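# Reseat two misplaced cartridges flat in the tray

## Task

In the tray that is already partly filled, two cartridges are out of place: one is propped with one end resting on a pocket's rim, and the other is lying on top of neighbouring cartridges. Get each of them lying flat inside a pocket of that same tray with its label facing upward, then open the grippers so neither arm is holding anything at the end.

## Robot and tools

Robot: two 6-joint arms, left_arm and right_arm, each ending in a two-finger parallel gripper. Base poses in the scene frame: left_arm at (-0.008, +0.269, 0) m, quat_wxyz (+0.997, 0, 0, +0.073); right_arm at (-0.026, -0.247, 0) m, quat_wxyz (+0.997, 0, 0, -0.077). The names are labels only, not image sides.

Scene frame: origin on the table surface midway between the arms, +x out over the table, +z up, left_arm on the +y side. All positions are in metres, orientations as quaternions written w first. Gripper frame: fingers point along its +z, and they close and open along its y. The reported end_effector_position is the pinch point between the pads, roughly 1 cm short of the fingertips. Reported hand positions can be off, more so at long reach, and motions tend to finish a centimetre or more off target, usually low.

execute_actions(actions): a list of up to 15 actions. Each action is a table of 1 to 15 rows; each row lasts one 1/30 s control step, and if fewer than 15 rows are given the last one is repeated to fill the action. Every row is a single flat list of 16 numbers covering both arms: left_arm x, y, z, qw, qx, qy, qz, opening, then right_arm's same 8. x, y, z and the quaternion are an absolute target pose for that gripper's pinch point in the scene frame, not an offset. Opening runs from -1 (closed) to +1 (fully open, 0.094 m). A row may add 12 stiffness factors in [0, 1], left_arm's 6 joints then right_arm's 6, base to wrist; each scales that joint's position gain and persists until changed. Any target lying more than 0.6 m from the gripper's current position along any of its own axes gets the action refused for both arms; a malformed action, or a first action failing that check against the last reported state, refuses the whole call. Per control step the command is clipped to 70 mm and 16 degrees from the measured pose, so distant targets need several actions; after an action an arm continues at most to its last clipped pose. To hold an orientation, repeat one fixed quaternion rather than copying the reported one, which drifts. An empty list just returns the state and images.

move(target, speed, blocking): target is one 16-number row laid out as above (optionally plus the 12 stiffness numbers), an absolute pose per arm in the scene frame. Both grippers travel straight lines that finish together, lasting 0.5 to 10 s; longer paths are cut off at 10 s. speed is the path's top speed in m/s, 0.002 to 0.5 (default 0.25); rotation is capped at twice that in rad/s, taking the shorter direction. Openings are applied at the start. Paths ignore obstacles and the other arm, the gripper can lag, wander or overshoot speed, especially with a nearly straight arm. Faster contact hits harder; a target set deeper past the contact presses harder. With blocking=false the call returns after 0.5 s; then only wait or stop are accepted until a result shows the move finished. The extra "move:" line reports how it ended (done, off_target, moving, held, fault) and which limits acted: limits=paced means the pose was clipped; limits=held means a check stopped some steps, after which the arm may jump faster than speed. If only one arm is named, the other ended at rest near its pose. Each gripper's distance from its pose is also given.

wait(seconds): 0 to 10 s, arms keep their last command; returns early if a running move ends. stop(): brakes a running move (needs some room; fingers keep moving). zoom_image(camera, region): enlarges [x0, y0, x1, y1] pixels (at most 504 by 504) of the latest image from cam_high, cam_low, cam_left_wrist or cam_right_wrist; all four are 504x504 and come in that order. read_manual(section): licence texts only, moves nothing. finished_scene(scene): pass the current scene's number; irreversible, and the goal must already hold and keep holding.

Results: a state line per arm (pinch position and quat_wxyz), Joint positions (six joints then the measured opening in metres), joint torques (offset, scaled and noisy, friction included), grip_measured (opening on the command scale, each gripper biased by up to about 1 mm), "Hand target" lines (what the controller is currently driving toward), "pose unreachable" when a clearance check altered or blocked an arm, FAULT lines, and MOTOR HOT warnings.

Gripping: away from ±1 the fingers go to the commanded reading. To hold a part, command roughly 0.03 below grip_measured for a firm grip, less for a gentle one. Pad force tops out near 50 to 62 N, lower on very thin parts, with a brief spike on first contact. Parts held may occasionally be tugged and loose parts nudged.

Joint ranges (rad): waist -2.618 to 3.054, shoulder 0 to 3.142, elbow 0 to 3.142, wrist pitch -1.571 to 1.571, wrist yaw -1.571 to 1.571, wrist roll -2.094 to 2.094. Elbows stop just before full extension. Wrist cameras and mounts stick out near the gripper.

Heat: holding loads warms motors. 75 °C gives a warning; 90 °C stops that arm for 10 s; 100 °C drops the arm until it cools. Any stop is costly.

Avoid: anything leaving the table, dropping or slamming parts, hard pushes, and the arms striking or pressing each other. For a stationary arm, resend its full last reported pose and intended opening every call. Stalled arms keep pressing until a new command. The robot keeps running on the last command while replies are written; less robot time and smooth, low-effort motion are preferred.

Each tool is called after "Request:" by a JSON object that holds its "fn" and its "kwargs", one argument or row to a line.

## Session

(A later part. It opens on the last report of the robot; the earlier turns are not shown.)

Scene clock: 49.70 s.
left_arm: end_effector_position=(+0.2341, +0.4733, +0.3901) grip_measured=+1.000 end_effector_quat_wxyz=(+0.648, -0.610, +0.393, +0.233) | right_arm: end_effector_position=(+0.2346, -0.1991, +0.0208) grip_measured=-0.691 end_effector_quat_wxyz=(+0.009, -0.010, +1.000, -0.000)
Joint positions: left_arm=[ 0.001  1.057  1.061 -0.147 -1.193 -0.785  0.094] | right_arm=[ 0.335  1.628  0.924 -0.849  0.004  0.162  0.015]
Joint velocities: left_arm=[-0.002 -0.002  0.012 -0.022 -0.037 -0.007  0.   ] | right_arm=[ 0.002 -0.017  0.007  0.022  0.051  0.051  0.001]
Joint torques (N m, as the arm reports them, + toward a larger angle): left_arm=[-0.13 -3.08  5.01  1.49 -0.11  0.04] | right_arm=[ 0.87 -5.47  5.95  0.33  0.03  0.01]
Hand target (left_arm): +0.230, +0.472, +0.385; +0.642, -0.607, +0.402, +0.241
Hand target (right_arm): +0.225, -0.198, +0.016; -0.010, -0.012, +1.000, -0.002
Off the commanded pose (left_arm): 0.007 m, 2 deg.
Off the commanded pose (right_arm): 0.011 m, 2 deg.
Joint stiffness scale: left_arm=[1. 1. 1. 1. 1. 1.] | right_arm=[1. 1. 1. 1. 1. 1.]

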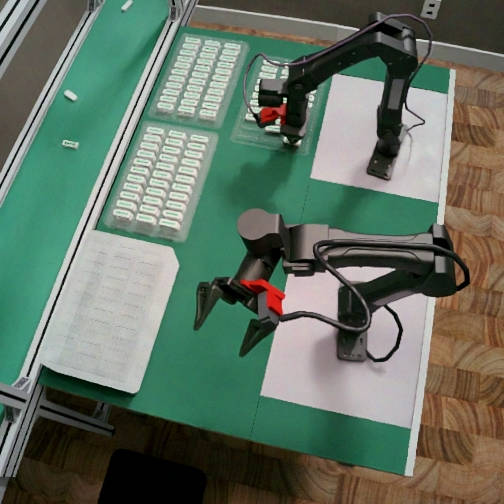

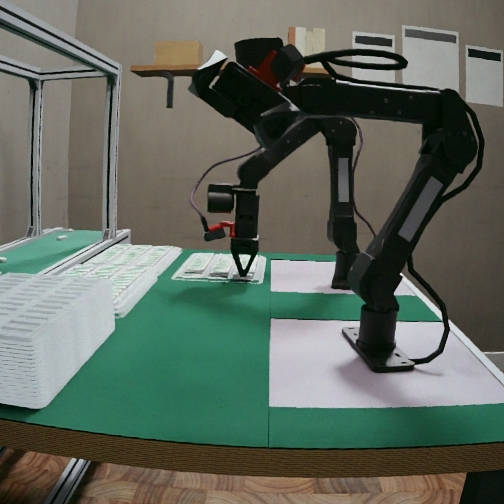

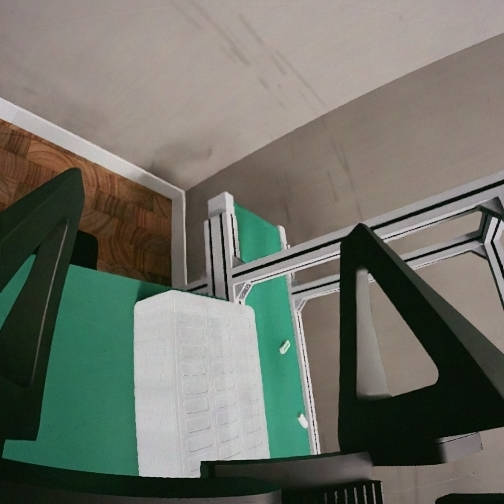

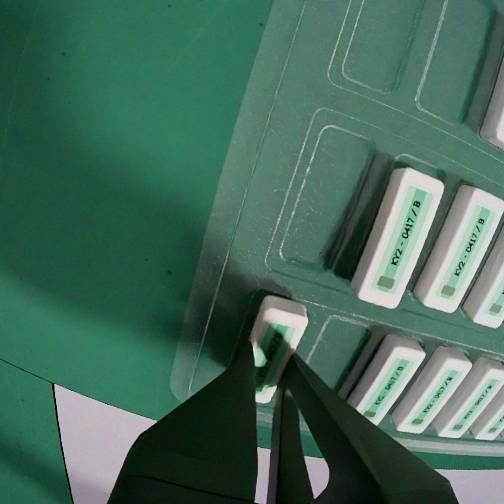

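Request:
{"fn": "execute_actions", "kwargs": {
  "actions": [
    [[0.23,0.472,0.385,0.642,-0.607,0.402,0.241,1.0,0.2252,-0.1977,0.018,-0.009,-0.012,0.9999,-0.0015,-0.725],[0.23,0.472,0.385,0.642,-0.607,0.402,0.241,1.0,0.2258,-0.1976,0.0205,-0.008,-0.012,0.9999,-0.0013,-0.725],[0.23,0.472,0.385,0.642,-0.607,0.402,0.241,1.0,0.2264,-0.1975,0.023,-0.0065,-0.012,0.9999,-0.0011,-0.725],[0.23,0.472,0.385,0.642,-0.607,0.402,0.241,1.0,0.227,-0.1974,0.0255,-0.005,-0.012,0.9999,-0.0009,-0.725],[0.23,0.472,0.385,0.642,-0.607,0.402,0.241,1.0,0.2276,-0.1973,0.028,-0.004,-0.012,0.9999,-0.0007,-0.725],[0.23,0.472,0.385,0.642,-0.607,0.402,0.241,1.0,0.2282,-0.1972,0.03,-0.003,-0.012,0.9999,-0.0005,-0.725],[0.23,0.472,0.385,0.642,-0.607,0.402,0.241,1.0,0.2288,-0.197,0.032,-0.0015,-0.012,0.9999,-0.0002,-0.725],[0.23,0.472,0.385,0.642,-0.607,0.402,0.241,1.0,0.2294,-0.1969,0.034,0,-0.012,0.9999,0,-0.725],[0.23,0.472,0.385,0.642,-0.607,0.402,0.241,1.0,0.2294,-0.1969,0.036,0,-0.012,0.9999,0,-0.725],[0.23,0.472,0.385,0.642,-0.607,0.402,0.241,1.0,0.2294,-0.1969,0.038,0,-0.012,0.9999,0,-0.725],[0.23,0.472,0.385,0.642,-0.607,0.402,0.241,1.0,0.2294,-0.1969,0.0395,0,-0.012,0.9999,0,-0.725],[0.23,0.472,0.385,0.642,-0.607,0.402,0.241,1.0,0.2294,-0.1969,0.041,0,-0.012,0.9999,0,-0.725],[0.23,0.472,0.385,0.642,-0.607,0.402,0.241,1.0,0.2294,-0.1969,0.042,0,-0.012,0.9999,0,-0.725]],
    [[0.23,0.472,0.385,0.642,-0.607,0.402,0.241,1.0,0.2294,-0.1969,0.041,0,-0.012,0.9999,0,-0.725],[0.23,0.472,0.385,0.642,-0.607,0.402,0.241,1.0,0.2294,-0.1969,0.0395,0,-0.012,0.9999,0,-0.725],[0.23,0.472,0.385,0.642,-0.607,0.402,0.241,1.0,0.2294,-0.1969,0.038,0,-0.012,0.9999,0,-0.725],[0.23,0.472,0.385,0.642,-0.607,0.402,0.241,1.0,0.2294,-0.1969,0.0365,0,-0.012,0.9999,0,-0.725],[0.23,0.472,0.385,0.642,-0.607,0.402,0.241,1.0,0.2294,-0.1969,0.035,0,-0.012,0.9999,0,-0.725],[0.23,0.472,0.385,0.642,-0.607,0.402,0.241,1.0,0.2294,-0.1969,0.0335,0,-0.012,0.9999,0,-0.725],[0.23,0.472,0.385,0.642,-0.607,0.402,0.241,1.0,0.2294,-0.1969,0.0322,0,-0.012,0.9999,0,-0.725],[0.23,0.472,0.385,0.642,-0.607,0.402,0.241,1.0,0.2294,-0.1969,0.031,0,-0.012,0.9999,0,-0.725],[0.23,0.472,0.385,0.642,-0.607,0.402,0.241,1.0,0.2294,-0.1969,0.03,0,-0.012,0.9999,0,-0.725],[0.23,0.472,0.385,0.642,-0.607,0.402,0.241,1.0,0.2294,-0.1969,0.029,0,-0.012,0.9999,0,-0.725],[0.23,0.472,0.385,0.642,-0.607,0.402,0.241,1.0,0.2294,-0.1969,0.0281,0,-0.012,0.9999,0,-0.725],[0.23,0.472,0.385,0.642,-0.607,0.402,0.241,1.0,0.2294,-0.1969,0.0273,0,-0.012,0.9999,0,-0.725],[0.23,0.472,0.385,0.642,-0.607,0.402,0.241,1.0,0.2294,-0.1969,0.0265,0,-0.012,0.9999,0,-0.725],[0.23,0.472,0.385,0.642,-0.607,0.402,0.241,1.0,0.2294,-0.1969,0.0257,0,-0.012,0.9999,0,-0.725],[0.23,0.472,0.385,0.642,-0.607,0.402,0.241,1.0,0.2294,-0.1969,0.025,0,-0.012,0.9999,0,-0.725]],
    [[0.23,0.472,0.385,0.642,-0.607,0.402,0.241,1.0,0.2294,-0.1969,0.0243,0,-0.012,0.9999,0,-0.725],[0.23,0.472,0.385,0.642,-0.607,0.402,0.241,1.0,0.2294,-0.1969,0.0236,0,-0.012,0.9999,0,-0.725],[0.23,0.472,0.385,0.642,-0.607,0.402,0.241,1.0,0.2294,-0.1969,0.0229,0,-0.012,0.9999,0,-0.725],[0.23,0.472,0.385,0.642,-0.607,0.402,0.241,1.0,0.2294,-0.1969,0.0222,0,-0.012,0.9999,0,-0.725],[0.23,0.472,0.385,0.642,-0.607,0.402,0.241,1.0,0.2294,-0.1969,0.0215,0,-0.012,0.9999,0,-0.725],[0.23,0.472,0.385,0.642,-0.607,0.402,0.241,1.0,0.2294,-0.1969,0.0208,0,-0.012,0.9999,0,-0.725],[0.23,0.472,0.385,0.642,-0.607,0.402,0.241,1.0,0.2294,-0.1969,0.0201,0,-0.012,0.9999,0,-0.725],[0.23,0.472,0.385,0.642,-0.607,0.402,0.241,1.0,0.2294,-0.1969,0.0195,0,-0.012,0.9999,0,-0.725],[0.23,0.472,0.385,0.642,-0.607,0.402,0.241,1.0,0.2294,-0.1969,0.019,0,-0.012,0.9999,0,-0.725]]
  ]
}}

Request:
{"fn": "zoom_image", "kwargs": {
  "camera": "cam_right_wrist",
  "region": [200, 240, 360, 400]
}}

Scene clock: 54.63 s.
left_arm: end_effector_position=(+0.2341, +0.4733, +0.3901) grip_measured=+1.000 end_effector_quat_wxyz=(+0.648, -0.610, +0.393, +0.233) | right_arm: end_effector_position=(+0.2300, -0.2000, +0.0238) grip_measured=-0.691 end_effector_quat_wxyz=(+0.000, -0.010, +1.000, -0.002)
Joint positions: left_arm=[ 0.001  1.057  1.061 -0.147 -1.193 -0.785  0.094] | right_arm=[ 0.335  1.621  0.929 -0.879  0.004  0.162  0.015]
Joint velocities: left_arm=[-0.007  0.002 -0.007 -0.037 -0.022 -0.007  0.   ] | right_arm=[ 0.002 -0.022 -0.002  0.051 -0.051 -0.007  0.001]
Joint torques (N m, as the arm reports them, + toward a larger angle): left_arm=[-0.14 -3.1   5.01  1.49 -0.11  0.05] | right_arm=[ 0.76 -5.69  6.15  0.55 -0.03  0.05]
Hand target (left_arm): +0.230, +0.472, +0.385; +0.642, -0.607, +0.402, +0.241
Hand target (right_arm): +0.229, -0.197, +0.019; -0.000, -0.012, +1.000, -0.000
Off the commanded pose (left_arm): 0.007 m, 2 deg.
Off the commanded pose (right_arm): 0.006 m, 0 deg.
Joint stiffness scale: left_arm=[1. 1. 1. 1. 1. 1.] | right_arm=[1. 1. 1. 1. 1. 1.]

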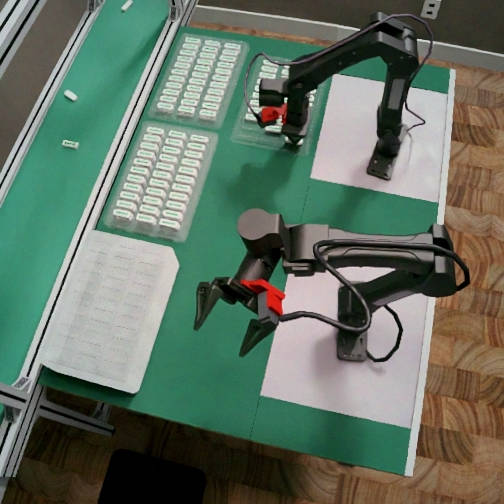

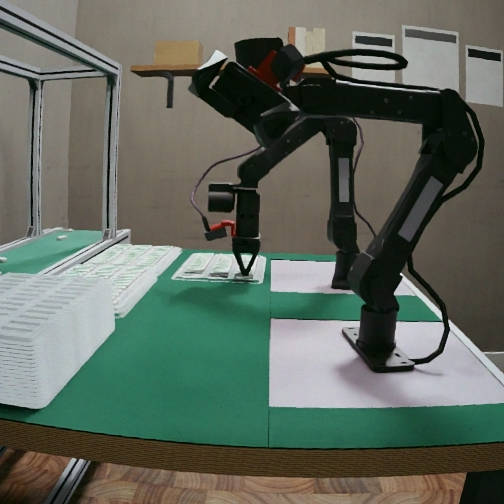

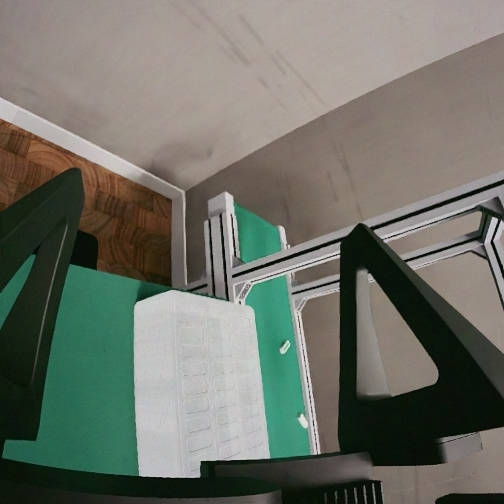

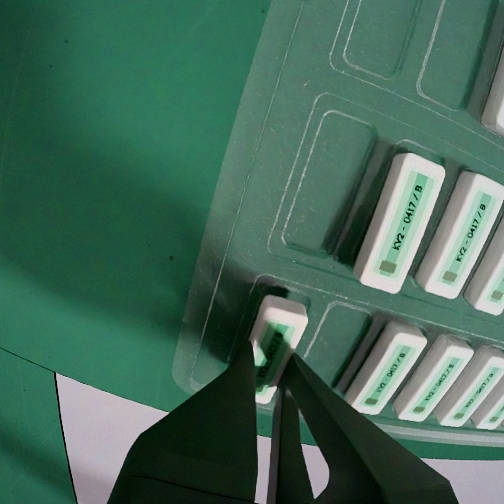

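Region (200, 240, 360, 400) of cam_right_wrist's 504x504 image, scaled by 3.150, with more detail than that image has.

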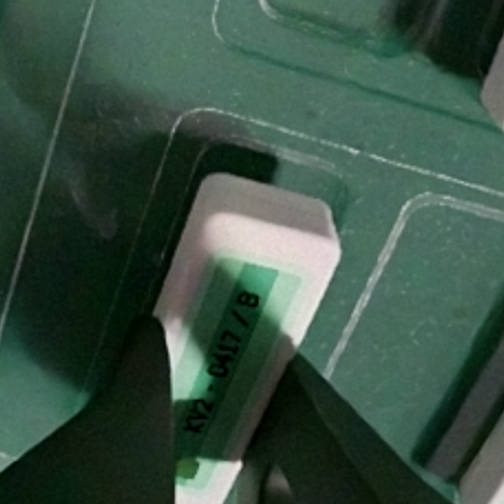

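Request:
{"fn": "wait", "kwargs": {
  "seconds": 0
}}

Scene clock: 55.30 s.
left_arm: end_effector_position=(+0.2341, +0.4733, +0.3901) grip_measured=+1.000 end_effector_quat_wxyz=(+0.648, -0.610, +0.393, +0.233) | right_arm: end_effector_position=(+0.2309, -0.1998, +0.0238) grip_measured=-0.691 end_effector_quat_wxyz=(+0.002, -0.010, +1.000, -0.001)
Joint positions: left_arm=[ 0.001  1.057  1.061 -0.147 -1.193 -0.785  0.094] | right_arm=[ 0.335  1.621  0.929 -0.875  0.004  0.162  0.015]
Joint velocities: left_arm=[ 0.002 -0.002  0.002  0.037 -0.051  0.007  0.   ] | right_arm=[-0.022  0.002 -0.007  0.022  0.095 -0.037 -0.   ]
Joint torques (N m, as the arm reports them, + toward a larger angle): left_arm=[-0.14 -3.1   5.02  1.48 -0.1   0.05] | right_arm=[ 0.57 -5.67  5.92  0.6   0.01  0.02]
Hand target (left_arm): +0.230, +0.472, +0.385; +0.642, -0.607, +0.402, +0.241
Hand target (right_arm): +0.229, -0.197, +0.019; -0.000, -0.012, +1.000, -0.000
Off the commanded pose (left_arm): 0.007 m, 2 deg.
Off the commanded pose (right_arm): 0.006 m, 0 deg.
Joint stiffness scale: left_arm=[1. 1. 1. 1. 1. 1.] | right_arm=[1. 1. 1. 1. 1. 1.]

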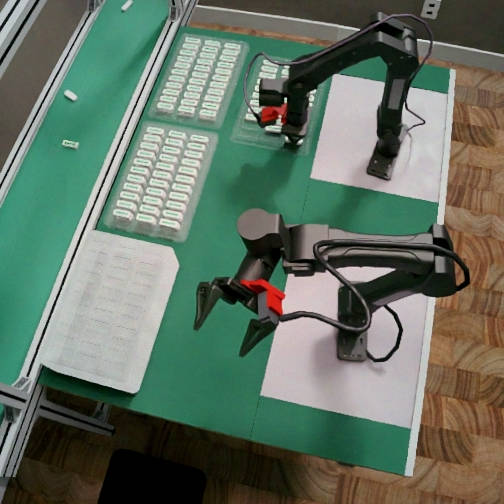

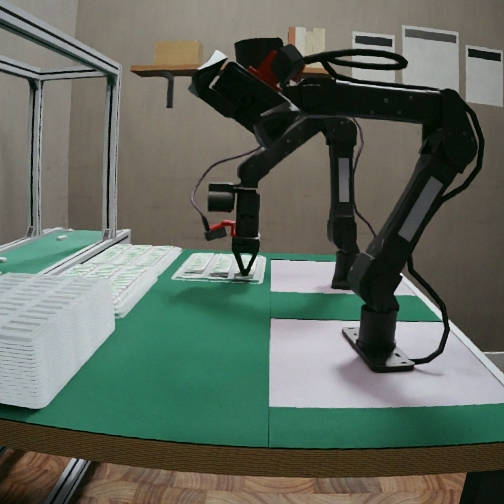

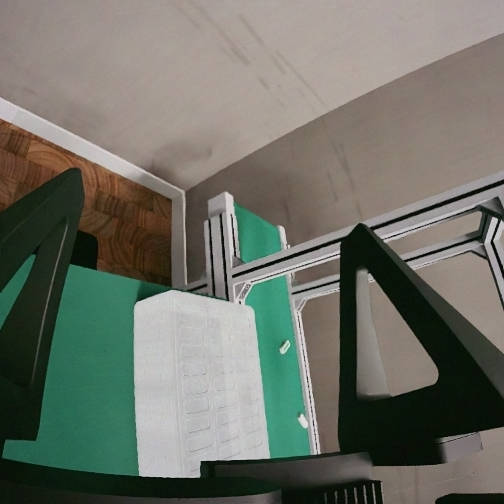

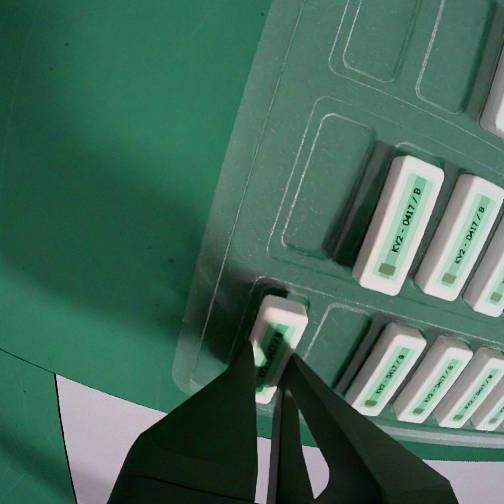

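Request:
{"fn": "execute_actions", "kwargs": {
  "actions": [
    [[0.23,0.472,0.385,0.642,-0.607,0.402,0.241,1.0,0.22952,-0.1969,0.0185,-0.0004,-0.012,0.9999,-0.0001,-0.725],[0.23,0.472,0.385,0.642,-0.607,0.402,0.241,1.0,0.22964,-0.19687,0.018,-0.0008,-0.012,0.9999,-0.0001,-0.725],[0.23,0.472,0.385,0.642,-0.607,0.402,0.241,1.0,0.22976,-0.19685,0.0175,-0.0012,-0.012,0.9999,-0.0002,-0.725],[0.23,0.472,0.385,0.642,-0.607,0.402,0.241,1.0,0.22988,-0.19683,0.017,-0.0016,-0.012,0.9999,-0.0003,-0.725],[0.23,0.472,0.385,0.642,-0.607,0.402,0.241,1.0,0.23,-0.1968,0.0165,-0.002,-0.012,0.9999,-0.0003,-0.725],[0.23,0.472,0.385,0.642,-0.607,0.402,0.241,1.0,0.2301,-0.1968,0.016,-0.0024,-0.012,0.9999,-0.0004,-0.725],[0.23,0.472,0.385,0.642,-0.607,0.402,0.241,1.0,0.2301,-0.1968,0.0155,-0.003,-0.012,0.9999,-0.0005,-0.725],[0.23,0.472,0.385,0.642,-0.607,0.402,0.241,1.0,0.2301,-0.1968,0.015,-0.0036,-0.012,0.9999,-0.0006,-0.725],[0.23,0.472,0.385,0.642,-0.607,0.402,0.241,1.0,0.2301,-0.1968,0.0145,-0.0042,-0.012,0.9999,-0.0007,-0.725],[0.23,0.472,0.385,0.642,-0.607,0.402,0.241,1.0,0.2301,-0.1968,0.014,-0.0048,-0.012,0.9999,-0.0008,-0.725],[0.23,0.472,0.385,0.642,-0.607,0.402,0.241,1.0,0.2301,-0.1968,0.0135,-0.0054,-0.012,0.9999,-0.0009,-0.725],[0.23,0.472,0.385,0.642,-0.607,0.402,0.241,1.0,0.2301,-0.1968,0.013,-0.006,-0.012,0.9999,-0.001,-0.725]]
  ]
}}

Request:
{"fn": "zoom_image", "kwargs": {
  "camera": "cam_right_wrist",
  "region": [200, 240, 360, 400]
}}

Scene clock: 56.90 s.
left_arm: end_effector_position=(+0.2341, +0.4733, +0.3901) grip_measured=+1.000 end_effector_quat_wxyz=(+0.648, -0.610, +0.393, +0.233) | right_arm: end_effector_position=(+0.2312, -0.1997, +0.0179) grip_measured=-0.691 end_effector_quat_wxyz=(-0.004, -0.010, +1.000, -0.003)
Joint positions: left_arm=[ 0.001  1.057  1.061 -0.147 -1.193 -0.785  0.094] | right_arm=[ 0.335  1.645  0.929 -0.865  0.004  0.162  0.015]
Joint velocities: left_arm=[-0.012  0.007 -0.002  0.007 -0.007  0.022  0.   ] | right_arm=[-0.012  0.012  0.032  0.022 -0.007  0.007  0.001]
Joint torques (N m, as the arm reports them, + toward a larger angle): left_arm=[-0.14 -3.09  5.01  1.49 -0.11  0.04] | right_arm=[ 0.63 -5.57  5.79  0.54  0.    0.03]
Hand target (left_arm): +0.230, +0.472, +0.385; +0.642, -0.607, +0.402, +0.241
Hand target (right_arm): +0.230, -0.197, +0.013; -0.006, -0.012, +1.000, -0.001
Off the commanded pose (left_arm): 0.007 m, 2 deg.
Off the commanded pose (right_arm): 0.006 m, 0 deg.
Joint stiffness scale: left_arm=[1. 1. 1. 1. 1. 1.] | right_arm=[1. 1. 1. 1. 1. 1.]

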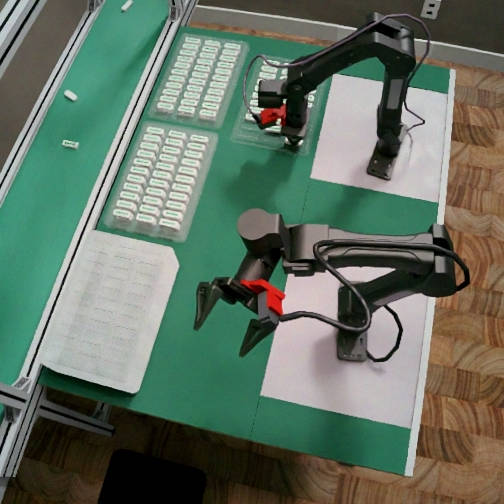

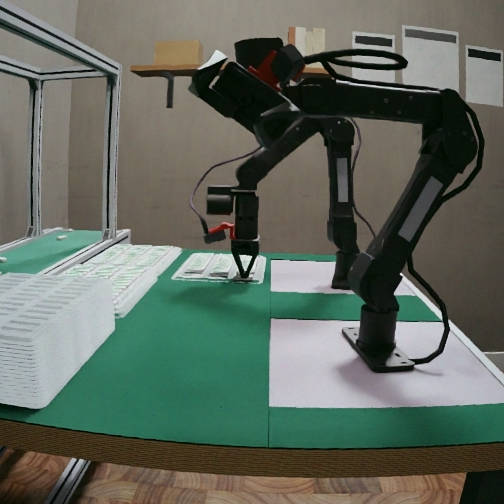

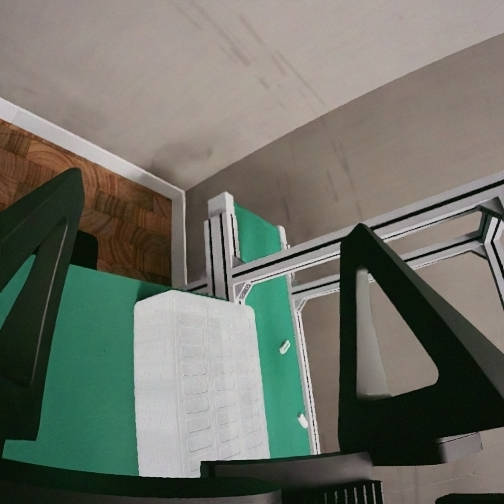

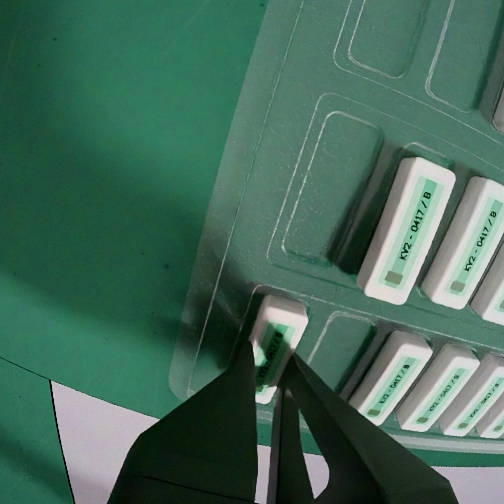

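Region (200, 240, 360, 400) of cam_right_wrist's 504x504 image, scaled by 3.150, with more detail than that image has.

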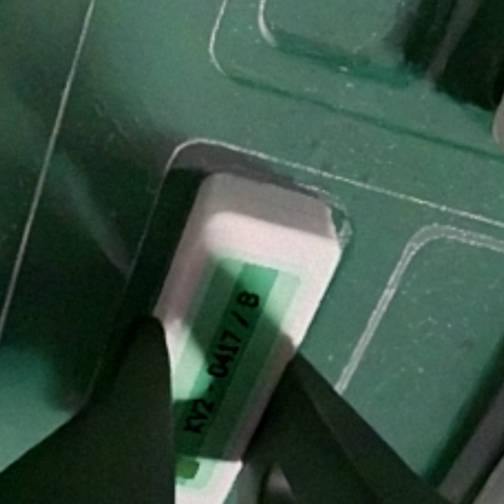

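Request:
{"fn": "execute_actions", "kwargs": {
  "actions": [
    [[0.23,0.472,0.385,0.642,-0.607,0.402,0.241,1.0,0.2301,-0.1968,0.013,-0.006,-0.012,0.9999,-0.001,-0.705],[0.23,0.472,0.385,0.642,-0.607,0.402,0.241,1.0,0.2301,-0.1968,0.013,-0.006,-0.012,0.9999,-0.001,-0.69],[0.23,0.472,0.385,0.642,-0.607,0.402,0.241,1.0,0.2301,-0.1968,0.013,-0.006,-0.012,0.9999,-0.001,-0.675],[0.23,0.472,0.385,0.642,-0.607,0.402,0.241,1.0,0.2301,-0.1968,0.0135,-0.006,-0.012,0.9999,-0.001,-0.66],[0.23,0.472,0.385,0.642,-0.607,0.402,0.241,1.0,0.2301,-0.1968,0.014,-0.006,-0.012,0.9999,-0.001,-0.64],[0.23,0.472,0.385,0.642,-0.607,0.402,0.241,1.0,0.2301,-0.1968,0.0145,-0.006,-0.012,0.9999,-0.001,-0.62],[0.23,0.472,0.385,0.642,-0.607,0.402,0.241,1.0,0.2301,-0.1968,0.015,-0.006,-0.012,0.9999,-0.001,-0.595],[0.23,0.472,0.385,0.642,-0.607,0.402,0.241,1.0,0.2301,-0.1968,0.016,-0.006,-0.012,0.9999,-0.001,-0.57],[0.23,0.472,0.385,0.642,-0.607,0.402,0.241,1.0,0.2301,-0.1968,0.017,-0.006,-0.012,0.9999,-0.001,-0.545],[0.23,0.472,0.385,0.642,-0.607,0.402,0.241,1.0,0.2301,-0.1968,0.018,-0.006,-0.012,0.9999,-0.001,-0.52],[0.23,0.472,0.385,0.642,-0.607,0.402,0.241,1.0,0.2301,-0.1968,0.019,-0.006,-0.012,0.9999,-0.001,-0.5],[0.23,0.472,0.385,0.642,-0.607,0.402,0.241,1.0,0.2301,-0.1968,0.0205,-0.006,-0.012,0.9999,-0.001,-0.5],[0.23,0.472,0.385,0.642,-0.607,0.402,0.241,1.0,0.2301,-0.1968,0.022,-0.0055,-0.012,0.9999,-0.001,-0.5],[0.23,0.472,0.385,0.642,-0.607,0.402,0.241,1.0,0.2301,-0.1968,0.024,-0.005,-0.012,0.9999,-0.001,-0.5],[0.23,0.472,0.385,0.642,-0.607,0.402,0.241,1.0,0.2301,-0.1968,0.026,-0.0045,-0.012,0.9999,-0.001,-0.5]],
    [[0.23,0.472,0.385,0.642,-0.607,0.402,0.241,1.0,0.2301,-0.1968,0.0285,-0.004,-0.012,0.9999,-0.0007,-0.5],[0.23,0.472,0.385,0.642,-0.607,0.402,0.241,1.0,0.2301,-0.1968,0.031,-0.0035,-0.012,0.9999,-0.0006,-0.5],[0.23,0.472,0.385,0.642,-0.607,0.402,0.241,1.0,0.2301,-0.1968,0.0335,-0.003,-0.012,0.9999,-0.0005,-0.5],[0.23,0.472,0.385,0.642,-0.607,0.402,0.241,1.0,0.2301,-0.1968,0.036,-0.0025,-0.012,0.9999,-0.0004,-0.5],[0.23,0.472,0.385,0.642,-0.607,0.402,0.241,1.0,0.2301,-0.1968,0.0385,-0.002,-0.012,0.9999,-0.0003,-0.5],[0.23,0.472,0.385,0.642,-0.607,0.402,0.241,1.0,0.2301,-0.1968,0.041,-0.0015,-0.012,0.9999,-0.0002,-0.5],[0.23,0.472,0.385,0.642,-0.607,0.402,0.241,1.0,0.2301,-0.1968,0.0435,-0.001,-0.012,0.9999,-0.0001,-0.5],[0.23,0.472,0.385,0.642,-0.607,0.402,0.241,1.0,0.2301,-0.1968,0.046,-0.0005,-0.012,0.9999,0,-0.5],[0.23,0.472,0.385,0.642,-0.607,0.402,0.241,1.0,0.2301,-0.1968,0.048,0,-0.012,0.9999,0,-0.5],[0.23,0.472,0.385,0.642,-0.607,0.402,0.241,1.0,0.2301,-0.1968,0.0495,0,-0.012,0.9999,0,-0.5],[0.23,0.472,0.385,0.642,-0.607,0.402,0.241,1.0,0.2301,-0.1968,0.051,0,-0.012,0.9999,0,-0.5],[0.23,0.472,0.385,0.642,-0.607,0.402,0.241,1.0,0.2301,-0.1968,0.052,0,-0.012,0.9999,0,-0.5]]
  ]
}}

Request:
{"fn": "zoom_image", "kwargs": {
  "camera": "cam_right_wrist",
  "region": [200, 130, 460, 400]
}}

Request:
{"fn": "zoom_image", "kwargs": {
  "camera": "cam_low",
  "region": [180, 250, 270, 288]
}}

Scene clock: 59.77 s.
left_arm: end_effector_position=(+0.2341, +0.4733, +0.3901) grip_measured=+1.000 end_effector_quat_wxyz=(+0.648, -0.610, +0.393, +0.233) | right_arm: end_effector_position=(+0.2313, -0.2012, +0.0438) grip_measured=-0.502 end_effector_quat_wxyz=(+0.000, -0.010, +1.000, -0.006)
Joint positions: left_arm=[ 0.001  1.057  1.061 -0.147 -1.193 -0.785  0.094] | right_arm=[ 0.335  1.594  0.988 -0.966  0.012  0.162  0.023]
Joint velocities: left_arm=[ 0.007  0.002  0.002 -0.007  0.051 -0.022  0.   ] | right_arm=[ 0.012  0.002  0.002 -0.139 -0.022  0.051  0.001]
Joint torques (N m, as the arm reports them, + toward a larger angle): left_arm=[-0.15 -3.11  5.01  1.48 -0.1   0.04] | right_arm=[ 0.67 -7.37  8.81  0.21 -0.09  0.02]
Hand target (left_arm): +0.230, +0.472, +0.385; +0.642, -0.607, +0.402, +0.241
Hand target (right_arm): +0.230, -0.197, +0.052; +0.000, -0.012, +1.000, +0.000
Off the commanded pose (left_arm): 0.007 m, 2 deg.
Off the commanded pose (right_arm): 0.009 m, 1 deg.
Joint stiffness scale: left_arm=[1. 1. 1. 1. 1. 1.] | right_arm=[1. 1. 1. 1. 1. 1.]

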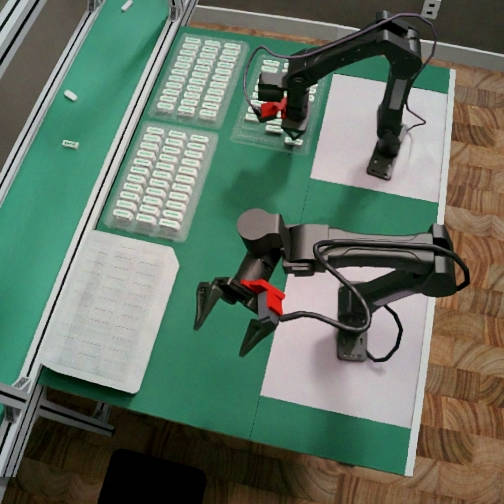

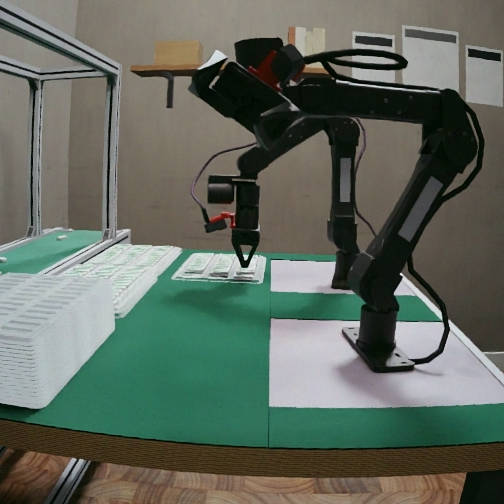

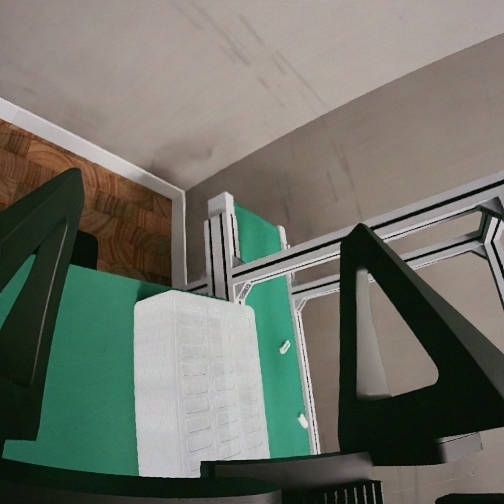

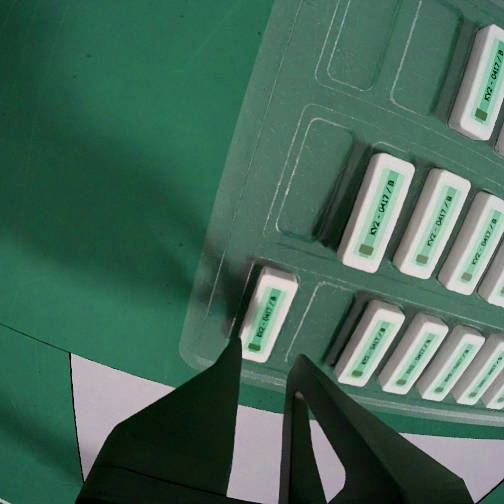

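Region (200, 130, 460, 400) of cam_right_wrist's 504x504 image, scaled by 1.867, with more detail than that image has; it fills the left 485 columns of this view, and the rest is white.

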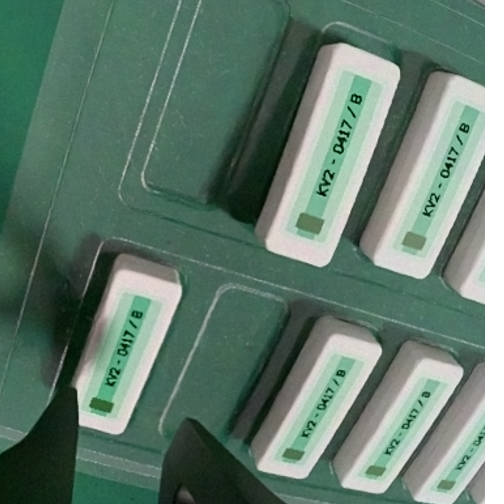

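Region (180, 250, 270, 288) of cam_low's 504x504 image, scaled by 5.600, with more detail than that image has; it fills the top 213 rows of this view, and the rest is white.

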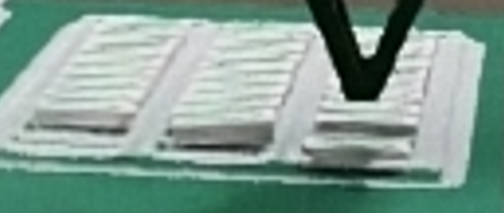

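Request:
{"fn": "execute_actions", "kwargs": {
  "actions": [
    [[0.23,0.472,0.385,0.642,-0.607,0.402,0.241,1.0,0.2302,-0.197,0.0519,0,-0.012,0.9999,0,-0.54],[0.23,0.472,0.385,0.642,-0.607,0.402,0.241,1.0,0.2306,-0.1977,0.0516,0,-0.012,0.9999,0,-0.58],[0.23,0.472,0.385,0.642,-0.607,0.402,0.241,1.0,0.2312,-0.1989,0.0511,0,-0.012,0.9999,0,-0.63],[0.23,0.472,0.385,0.642,-0.607,0.402,0.241,1.0,0.232,-0.2005,0.0504,0,-0.012,0.9999,0,-0.68],[0.23,0.472,0.385,0.642,-0.607,0.402,0.241,1.0,0.233,-0.2025,0.0496,0,-0.012,0.9999,0,-0.73],[0.23,0.472,0.385,0.642,-0.607,0.402,0.241,1.0,0.2342,-0.2048,0.0485,0,-0.012,0.9999,0,-0.78],[0.23,0.472,0.385,0.642,-0.607,0.402,0.241,1.0,0.2355,-0.2073,0.0474,0,-0.012,0.9999,0,-0.83],[0.23,0.472,0.385,0.642,-0.607,0.402,0.241,1.0,0.2368,-0.21,0.0461,0,-0.012,0.9999,0,-0.88],[0.23,0.472,0.385,0.642,-0.607,0.402,0.241,1.0,0.2383,-0.2129,0.0446,0,-0.012,0.9999,0,-0.92],[0.23,0.472,0.385,0.642,-0.607,0.402,0.241,1.0,0.2398,-0.2157,0.0431,0,-0.012,0.9999,0,-0.95],[0.23,0.472,0.385,0.642,-0.607,0.402,0.241,1.0,0.2413,-0.2185,0.0415,0,-0.012,0.9999,0,-0.95],[0.23,0.472,0.385,0.642,-0.607,0.402,0.241,1.0,0.2428,-0.2212,0.0399,0,-0.012,0.9999,0,-0.95],[0.23,0.472,0.385,0.642,-0.607,0.402,0.241,1.0,0.2442,-0.2235,0.0383,0,-0.012,0.9999,0,-0.95],[0.23,0.472,0.385,0.642,-0.607,0.402,0.241,1.0,0.2457,-0.2256,0.0366,0,-0.012,0.9999,0,-0.95],[0.23,0.472,0.385,0.642,-0.607,0.402,0.241,1.0,0.247,-0.2273,0.035,0,-0.012,0.9999,0,-0.95]],
    [[0.23,0.472,0.385,0.642,-0.607,0.402,0.241,1.0,0.2483,-0.2285,0.0334,0,-0.012,0.9999,0,-0.95],[0.23,0.472,0.385,0.642,-0.607,0.402,0.241,1.0,0.2494,-0.2293,0.0319,0,-0.012,0.9999,0,-0.95],[0.23,0.472,0.385,0.642,-0.607,0.402,0.241,1.0,0.2505,-0.2295,0.0304,0,-0.012,0.9999,0,-0.95],[0.23,0.472,0.385,0.642,-0.607,0.402,0.241,1.0,0.2515,-0.2294,0.0291,0,-0.012,0.9999,0,-0.95],[0.23,0.472,0.385,0.642,-0.607,0.402,0.241,1.0,0.2524,-0.2294,0.028,0,-0.012,0.9999,0,-0.95],[0.23,0.472,0.385,0.642,-0.607,0.402,0.241,1.0,0.2531,-0.2293,0.0269,0,-0.012,0.9999,0,-0.95],[0.23,0.472,0.385,0.642,-0.607,0.402,0.241,1.0,0.2538,-0.2293,0.0261,0,-0.012,0.9999,0,-0.95],[0.23,0.472,0.385,0.642,-0.607,0.402,0.241,1.0,0.2543,-0.2292,0.0254,0,-0.012,0.9999,0,-0.95],[0.23,0.472,0.385,0.642,-0.607,0.402,0.241,1.0,0.2546,-0.2292,0.025,0,-0.012,0.9999,0,-0.95],[0.23,0.472,0.385,0.642,-0.607,0.402,0.241,1.0,0.2548,-0.2292,0.0248,0,-0.012,0.9999,0,-0.95]]
  ]
}}

Request:
{"fn": "zoom_image", "kwargs": {
  "camera": "cam_right_wrist",
  "region": [180, 170, 400, 400]
}}

Scene clock: 65.90 s.
left_arm: end_effector_position=(+0.2341, +0.4733, +0.3901) grip_measured=+1.000 end_effector_quat_wxyz=(+0.648, -0.610, +0.393, +0.233) | right_arm: end_effector_position=(+0.2405, -0.2295, +0.0213) grip_measured=-0.948 end_effector_quat_wxyz=(-0.019, -0.012, +1.000, -0.006)
Joint positions: left_arm=[ 0.001  1.057  1.061 -0.147 -1.193 -0.785  0.094] | right_arm=[ 0.223  1.686  0.988 -0.912  0.009  0.044  0.002]
Joint velocities: left_arm=[ 0.007  0.002 -0.012 -0.022 -0.081  0.022  0.   ] | right_arm=[-0.007  0.012  0.002  0.081 -0.051 -0.037  0.   ]
Joint torques (N m, as the arm reports them, + toward a larger angle): left_arm=[-0.13 -3.1   5.    1.49 -0.1   0.04] | right_arm=[-0.64 -6.    9.3   0.48 -0.02 -0.04]
Hand target (left_arm): +0.230, +0.472, +0.385; +0.642, -0.607, +0.402, +0.241
Hand target (right_arm): +0.254, -0.229, +0.025; -0.000, -0.012, +1.000, +0.000
Off the commanded pose (left_arm): 0.007 m, 2 deg.
Off the commanded pose (right_arm): 0.015 m, 2 deg.
Joint stiffness scale: left_arm=[1. 1. 1. 1. 1. 1.] | right_arm=[1. 1. 1. 1. 1. 1.]

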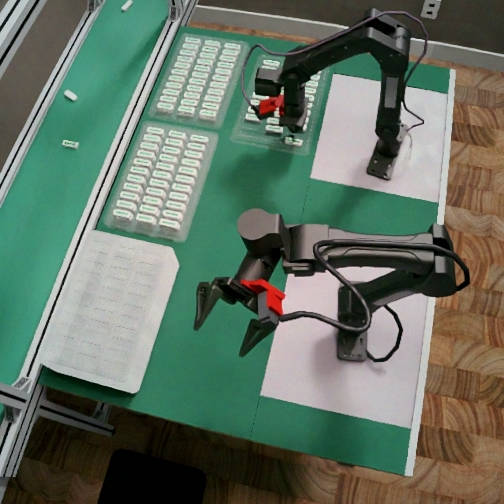

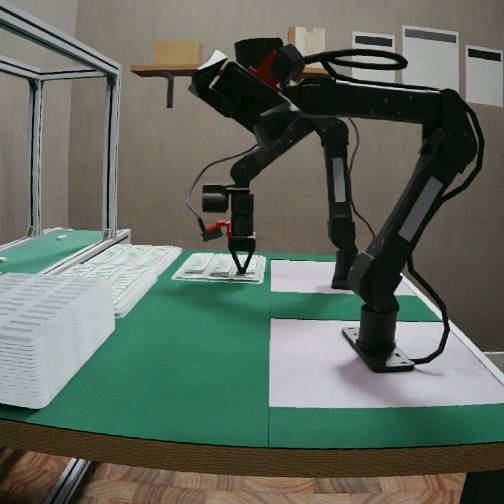

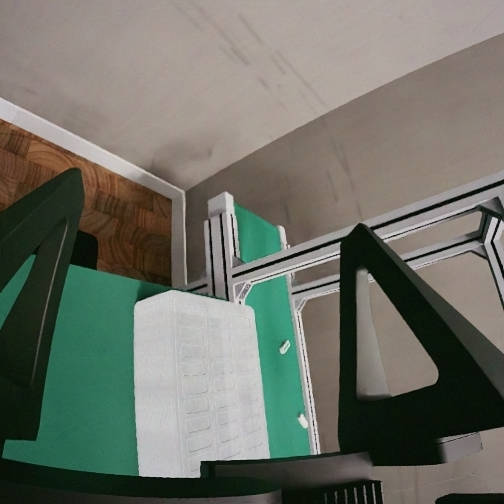

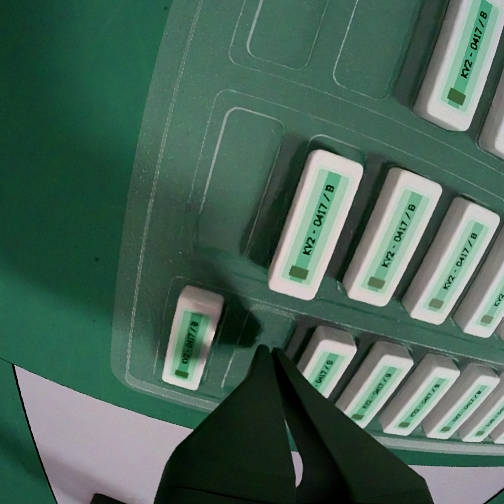

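Region (180, 170, 400, 400) of cam_right_wrist's 504x504 image, scaled by 2.191, with more detail than that image has; it fills the left 482 columns of this view, and the rest is white.

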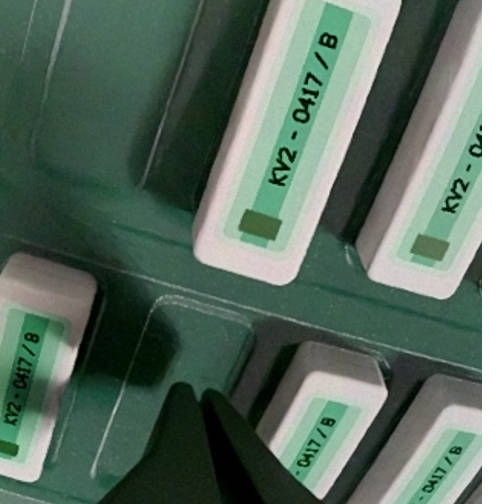

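Request:
{"fn": "execute_actions", "kwargs": {
  "actions": [
    [[0.23,0.472,0.385,0.642,-0.607,0.402,0.241,1.0,0.2554,-0.2292,0.0249,0.0006,-0.012,0.9999,0,-0.95],[0.23,0.472,0.385,0.642,-0.607,0.402,0.241,1.0,0.2564,-0.2291,0.025,0.0015,-0.012,0.9999,0.0001,-0.95],[0.23,0.472,0.385,0.642,-0.607,0.402,0.241,1.0,0.2577,-0.229,0.025,0.0027,-0.012,0.9999,0.0001,-0.95],[0.23,0.472,0.385,0.642,-0.607,0.402,0.241,1.0,0.2591,-0.2289,0.025,0.004,-0.012,0.9999,0.0002,-0.95],[0.23,0.472,0.385,0.642,-0.607,0.402,0.241,1.0,0.2605,-0.2288,0.025,0.0053,-0.012,0.9999,0.0003,-0.95],[0.23,0.472,0.385,0.642,-0.607,0.402,0.241,1.0,0.2619,-0.2287,0.025,0.0066,-0.012,0.9999,0.0003,-0.95],[0.23,0.472,0.385,0.642,-0.607,0.402,0.241,1.0,0.2633,-0.2286,0.025,0.0079,-0.012,0.9999,0.0004,-0.95],[0.23,0.472,0.385,0.642,-0.607,0.402,0.241,1.0,0.2647,-0.2285,0.025,0.0092,-0.012,0.9999,0.0005,-0.95],[0.23,0.472,0.385,0.642,-0.607,0.402,0.241,1.0,0.266,-0.2285,0.025,0.0104,-0.012,0.9999,0.0005,-0.95],[0.23,0.472,0.385,0.642,-0.607,0.402,0.241,1.0,0.2671,-0.2284,0.025,0.0114,-0.012,0.9999,0.0006,-0.95],[0.23,0.472,0.385,0.642,-0.607,0.402,0.241,1.0,0.2678,-0.2284,0.025,0.012,-0.012,0.9999,0.0006,-0.95]]
  ]
}}

Request:
{"fn": "wait", "kwargs": {
  "seconds": 0.3
}}

Request:
{"fn": "zoom_image", "kwargs": {
  "camera": "cam_right_wrist",
  "region": [180, 170, 400, 400]
}}

Scene clock: 68.00 s.
left_arm: end_effector_position=(+0.2341, +0.4733, +0.3901) grip_measured=+1.000 end_effector_quat_wxyz=(+0.648, -0.610, +0.393, +0.233) | right_arm: end_effector_position=(+0.2566, -0.2284, +0.0226) grip_measured=-0.948 end_effector_quat_wxyz=(-0.002, -0.013, +1.000, -0.005)
Joint positions: left_arm=[ 0.001  1.057  1.061 -0.147 -1.193 -0.785  0.094] | right_arm=[ 0.223  1.711  1.023 -0.888  0.009  0.042  0.002]
Joint velocities: left_arm=[-0.007 -0.022  0.007 -0.007 -0.007 -0.066  0.   ] | right_arm=[-0.007  0.017 -0.007  0.051  0.095  0.037  0.   ]
Joint torques (N m, as the arm reports them, + toward a larger angle): left_arm=[-0.14 -3.09  4.99  1.49 -0.11  0.04] | right_arm=[-0.69 -6.28  8.94  0.58 -0.08 -0.06]
Hand target (left_arm): +0.230, +0.472, +0.385; +0.642, -0.607, +0.402, +0.241
Hand target (right_arm): +0.268, -0.228, +0.025; +0.012, -0.012, +1.000, +0.001
Off the commanded pose (left_arm): 0.007 m, 2 deg.
Off the commanded pose (right_arm): 0.011 m, 2 deg.
Joint stiffness scale: left_arm=[1. 1. 1. 1. 1. 1.] | right_arm=[1. 1. 1. 1. 1. 1.]

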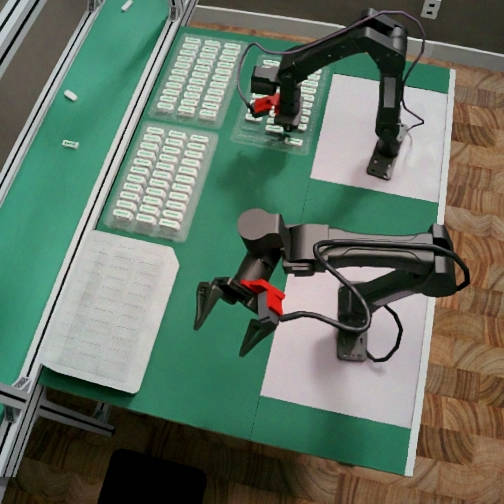

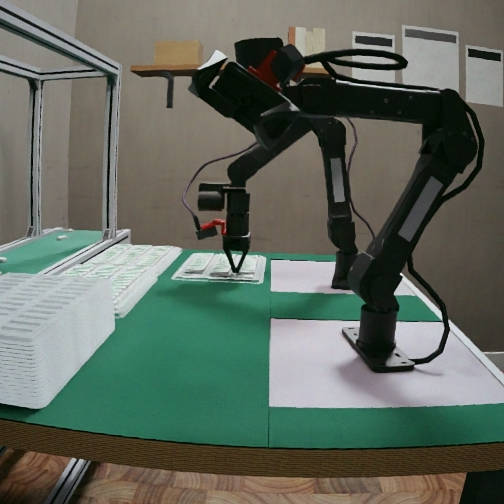

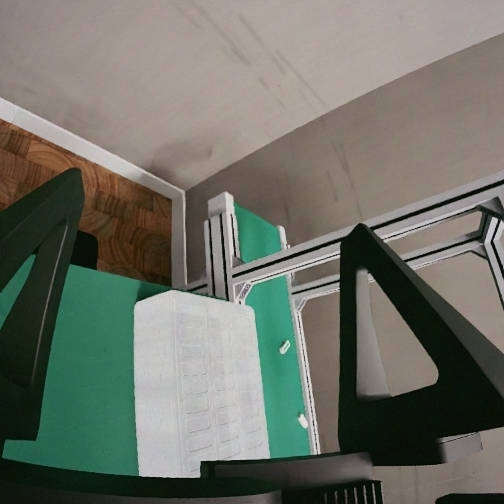

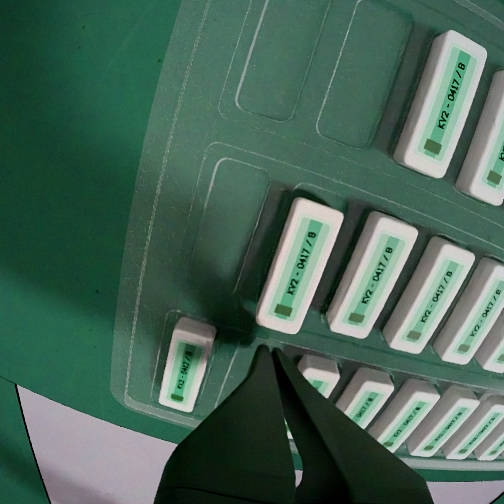

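Scene clock: 68.30 s.
left_arm: end_effector_position=(+0.2341, +0.4733, +0.3901) grip_measured=+1.000 end_effector_quat_wxyz=(+0.648, -0.610, +0.393, +0.233) | right_arm: end_effector_position=(+0.2568, -0.2283, +0.0226) grip_measured=-0.948 end_effector_quat_wxyz=(-0.001, -0.013, +1.000, -0.005)
Joint positions: left_arm=[ 0.001  1.057  1.061 -0.147 -1.193 -0.785  0.094] | right_arm=[ 0.223  1.711  1.023 -0.887  0.009  0.042  0.002]
Joint velocities: left_arm=[-0.012 -0.012  0.007  0.081 -0.037  0.051  0.   ] | right_arm=[-0.017  0.007 -0.017 -0.007  0.037 -0.022 -0.001]
Joint torques (N m, as the arm reports them, + toward a larger angle): left_arm=[-0.14 -3.09  5.01  1.49 -0.1   0.04] | right_arm=[-0.52 -6.33  8.97  0.58 -0.09 -0.06]
Hand target (left_arm): +0.230, +0.472, +0.385; +0.642, -0.607, +0.402, +0.241
Hand target (right_arm): +0.268, -0.228, +0.025; +0.012, -0.012, +1.000, +0.001
Off the commanded pose (left_arm): 0.007 m, 2 deg.
Off the commanded pose (right_arm): 0.011 m, 2 deg.
Joint stiffness scale: left_arm=[1. 1. 1. 1. 1. 1.] | right_arm=[1. 1. 1. 1. 1. 1.]
wait: 0.30 s; at rest by 0.17 s

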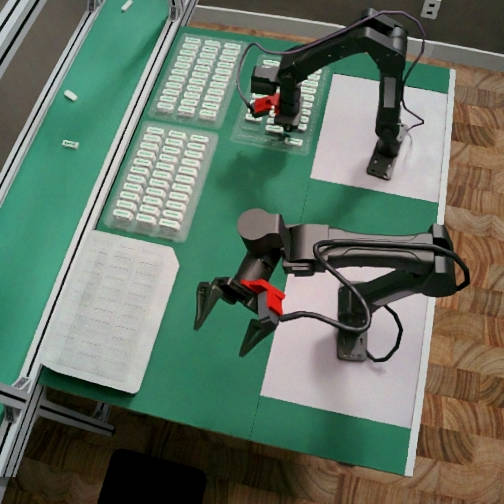

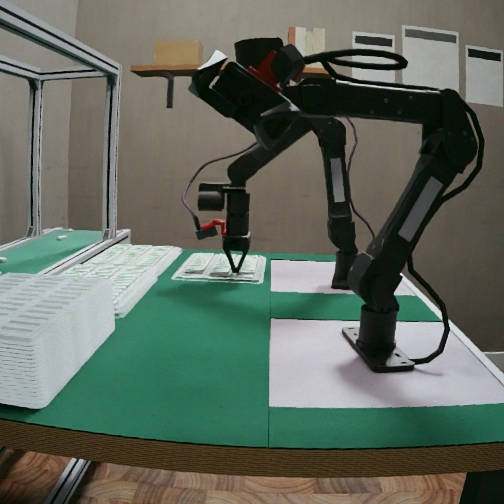

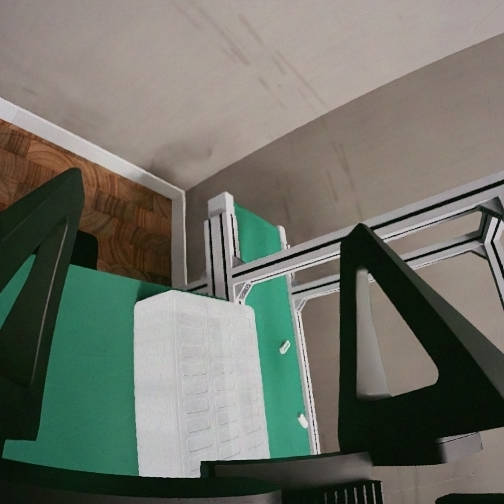

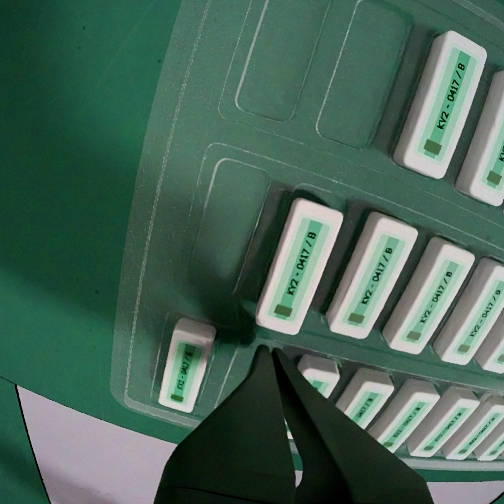

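Region (180, 170, 400, 400) of cam_right_wrist's 504x504 image, scaled by 2.191, with more detail than that image has; it fills the left 482 columns of this view, and the rest is white.

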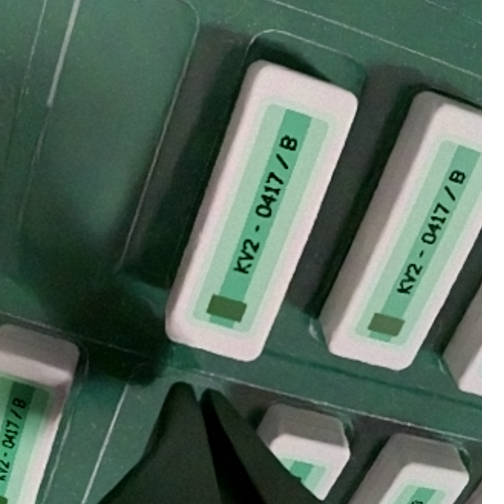

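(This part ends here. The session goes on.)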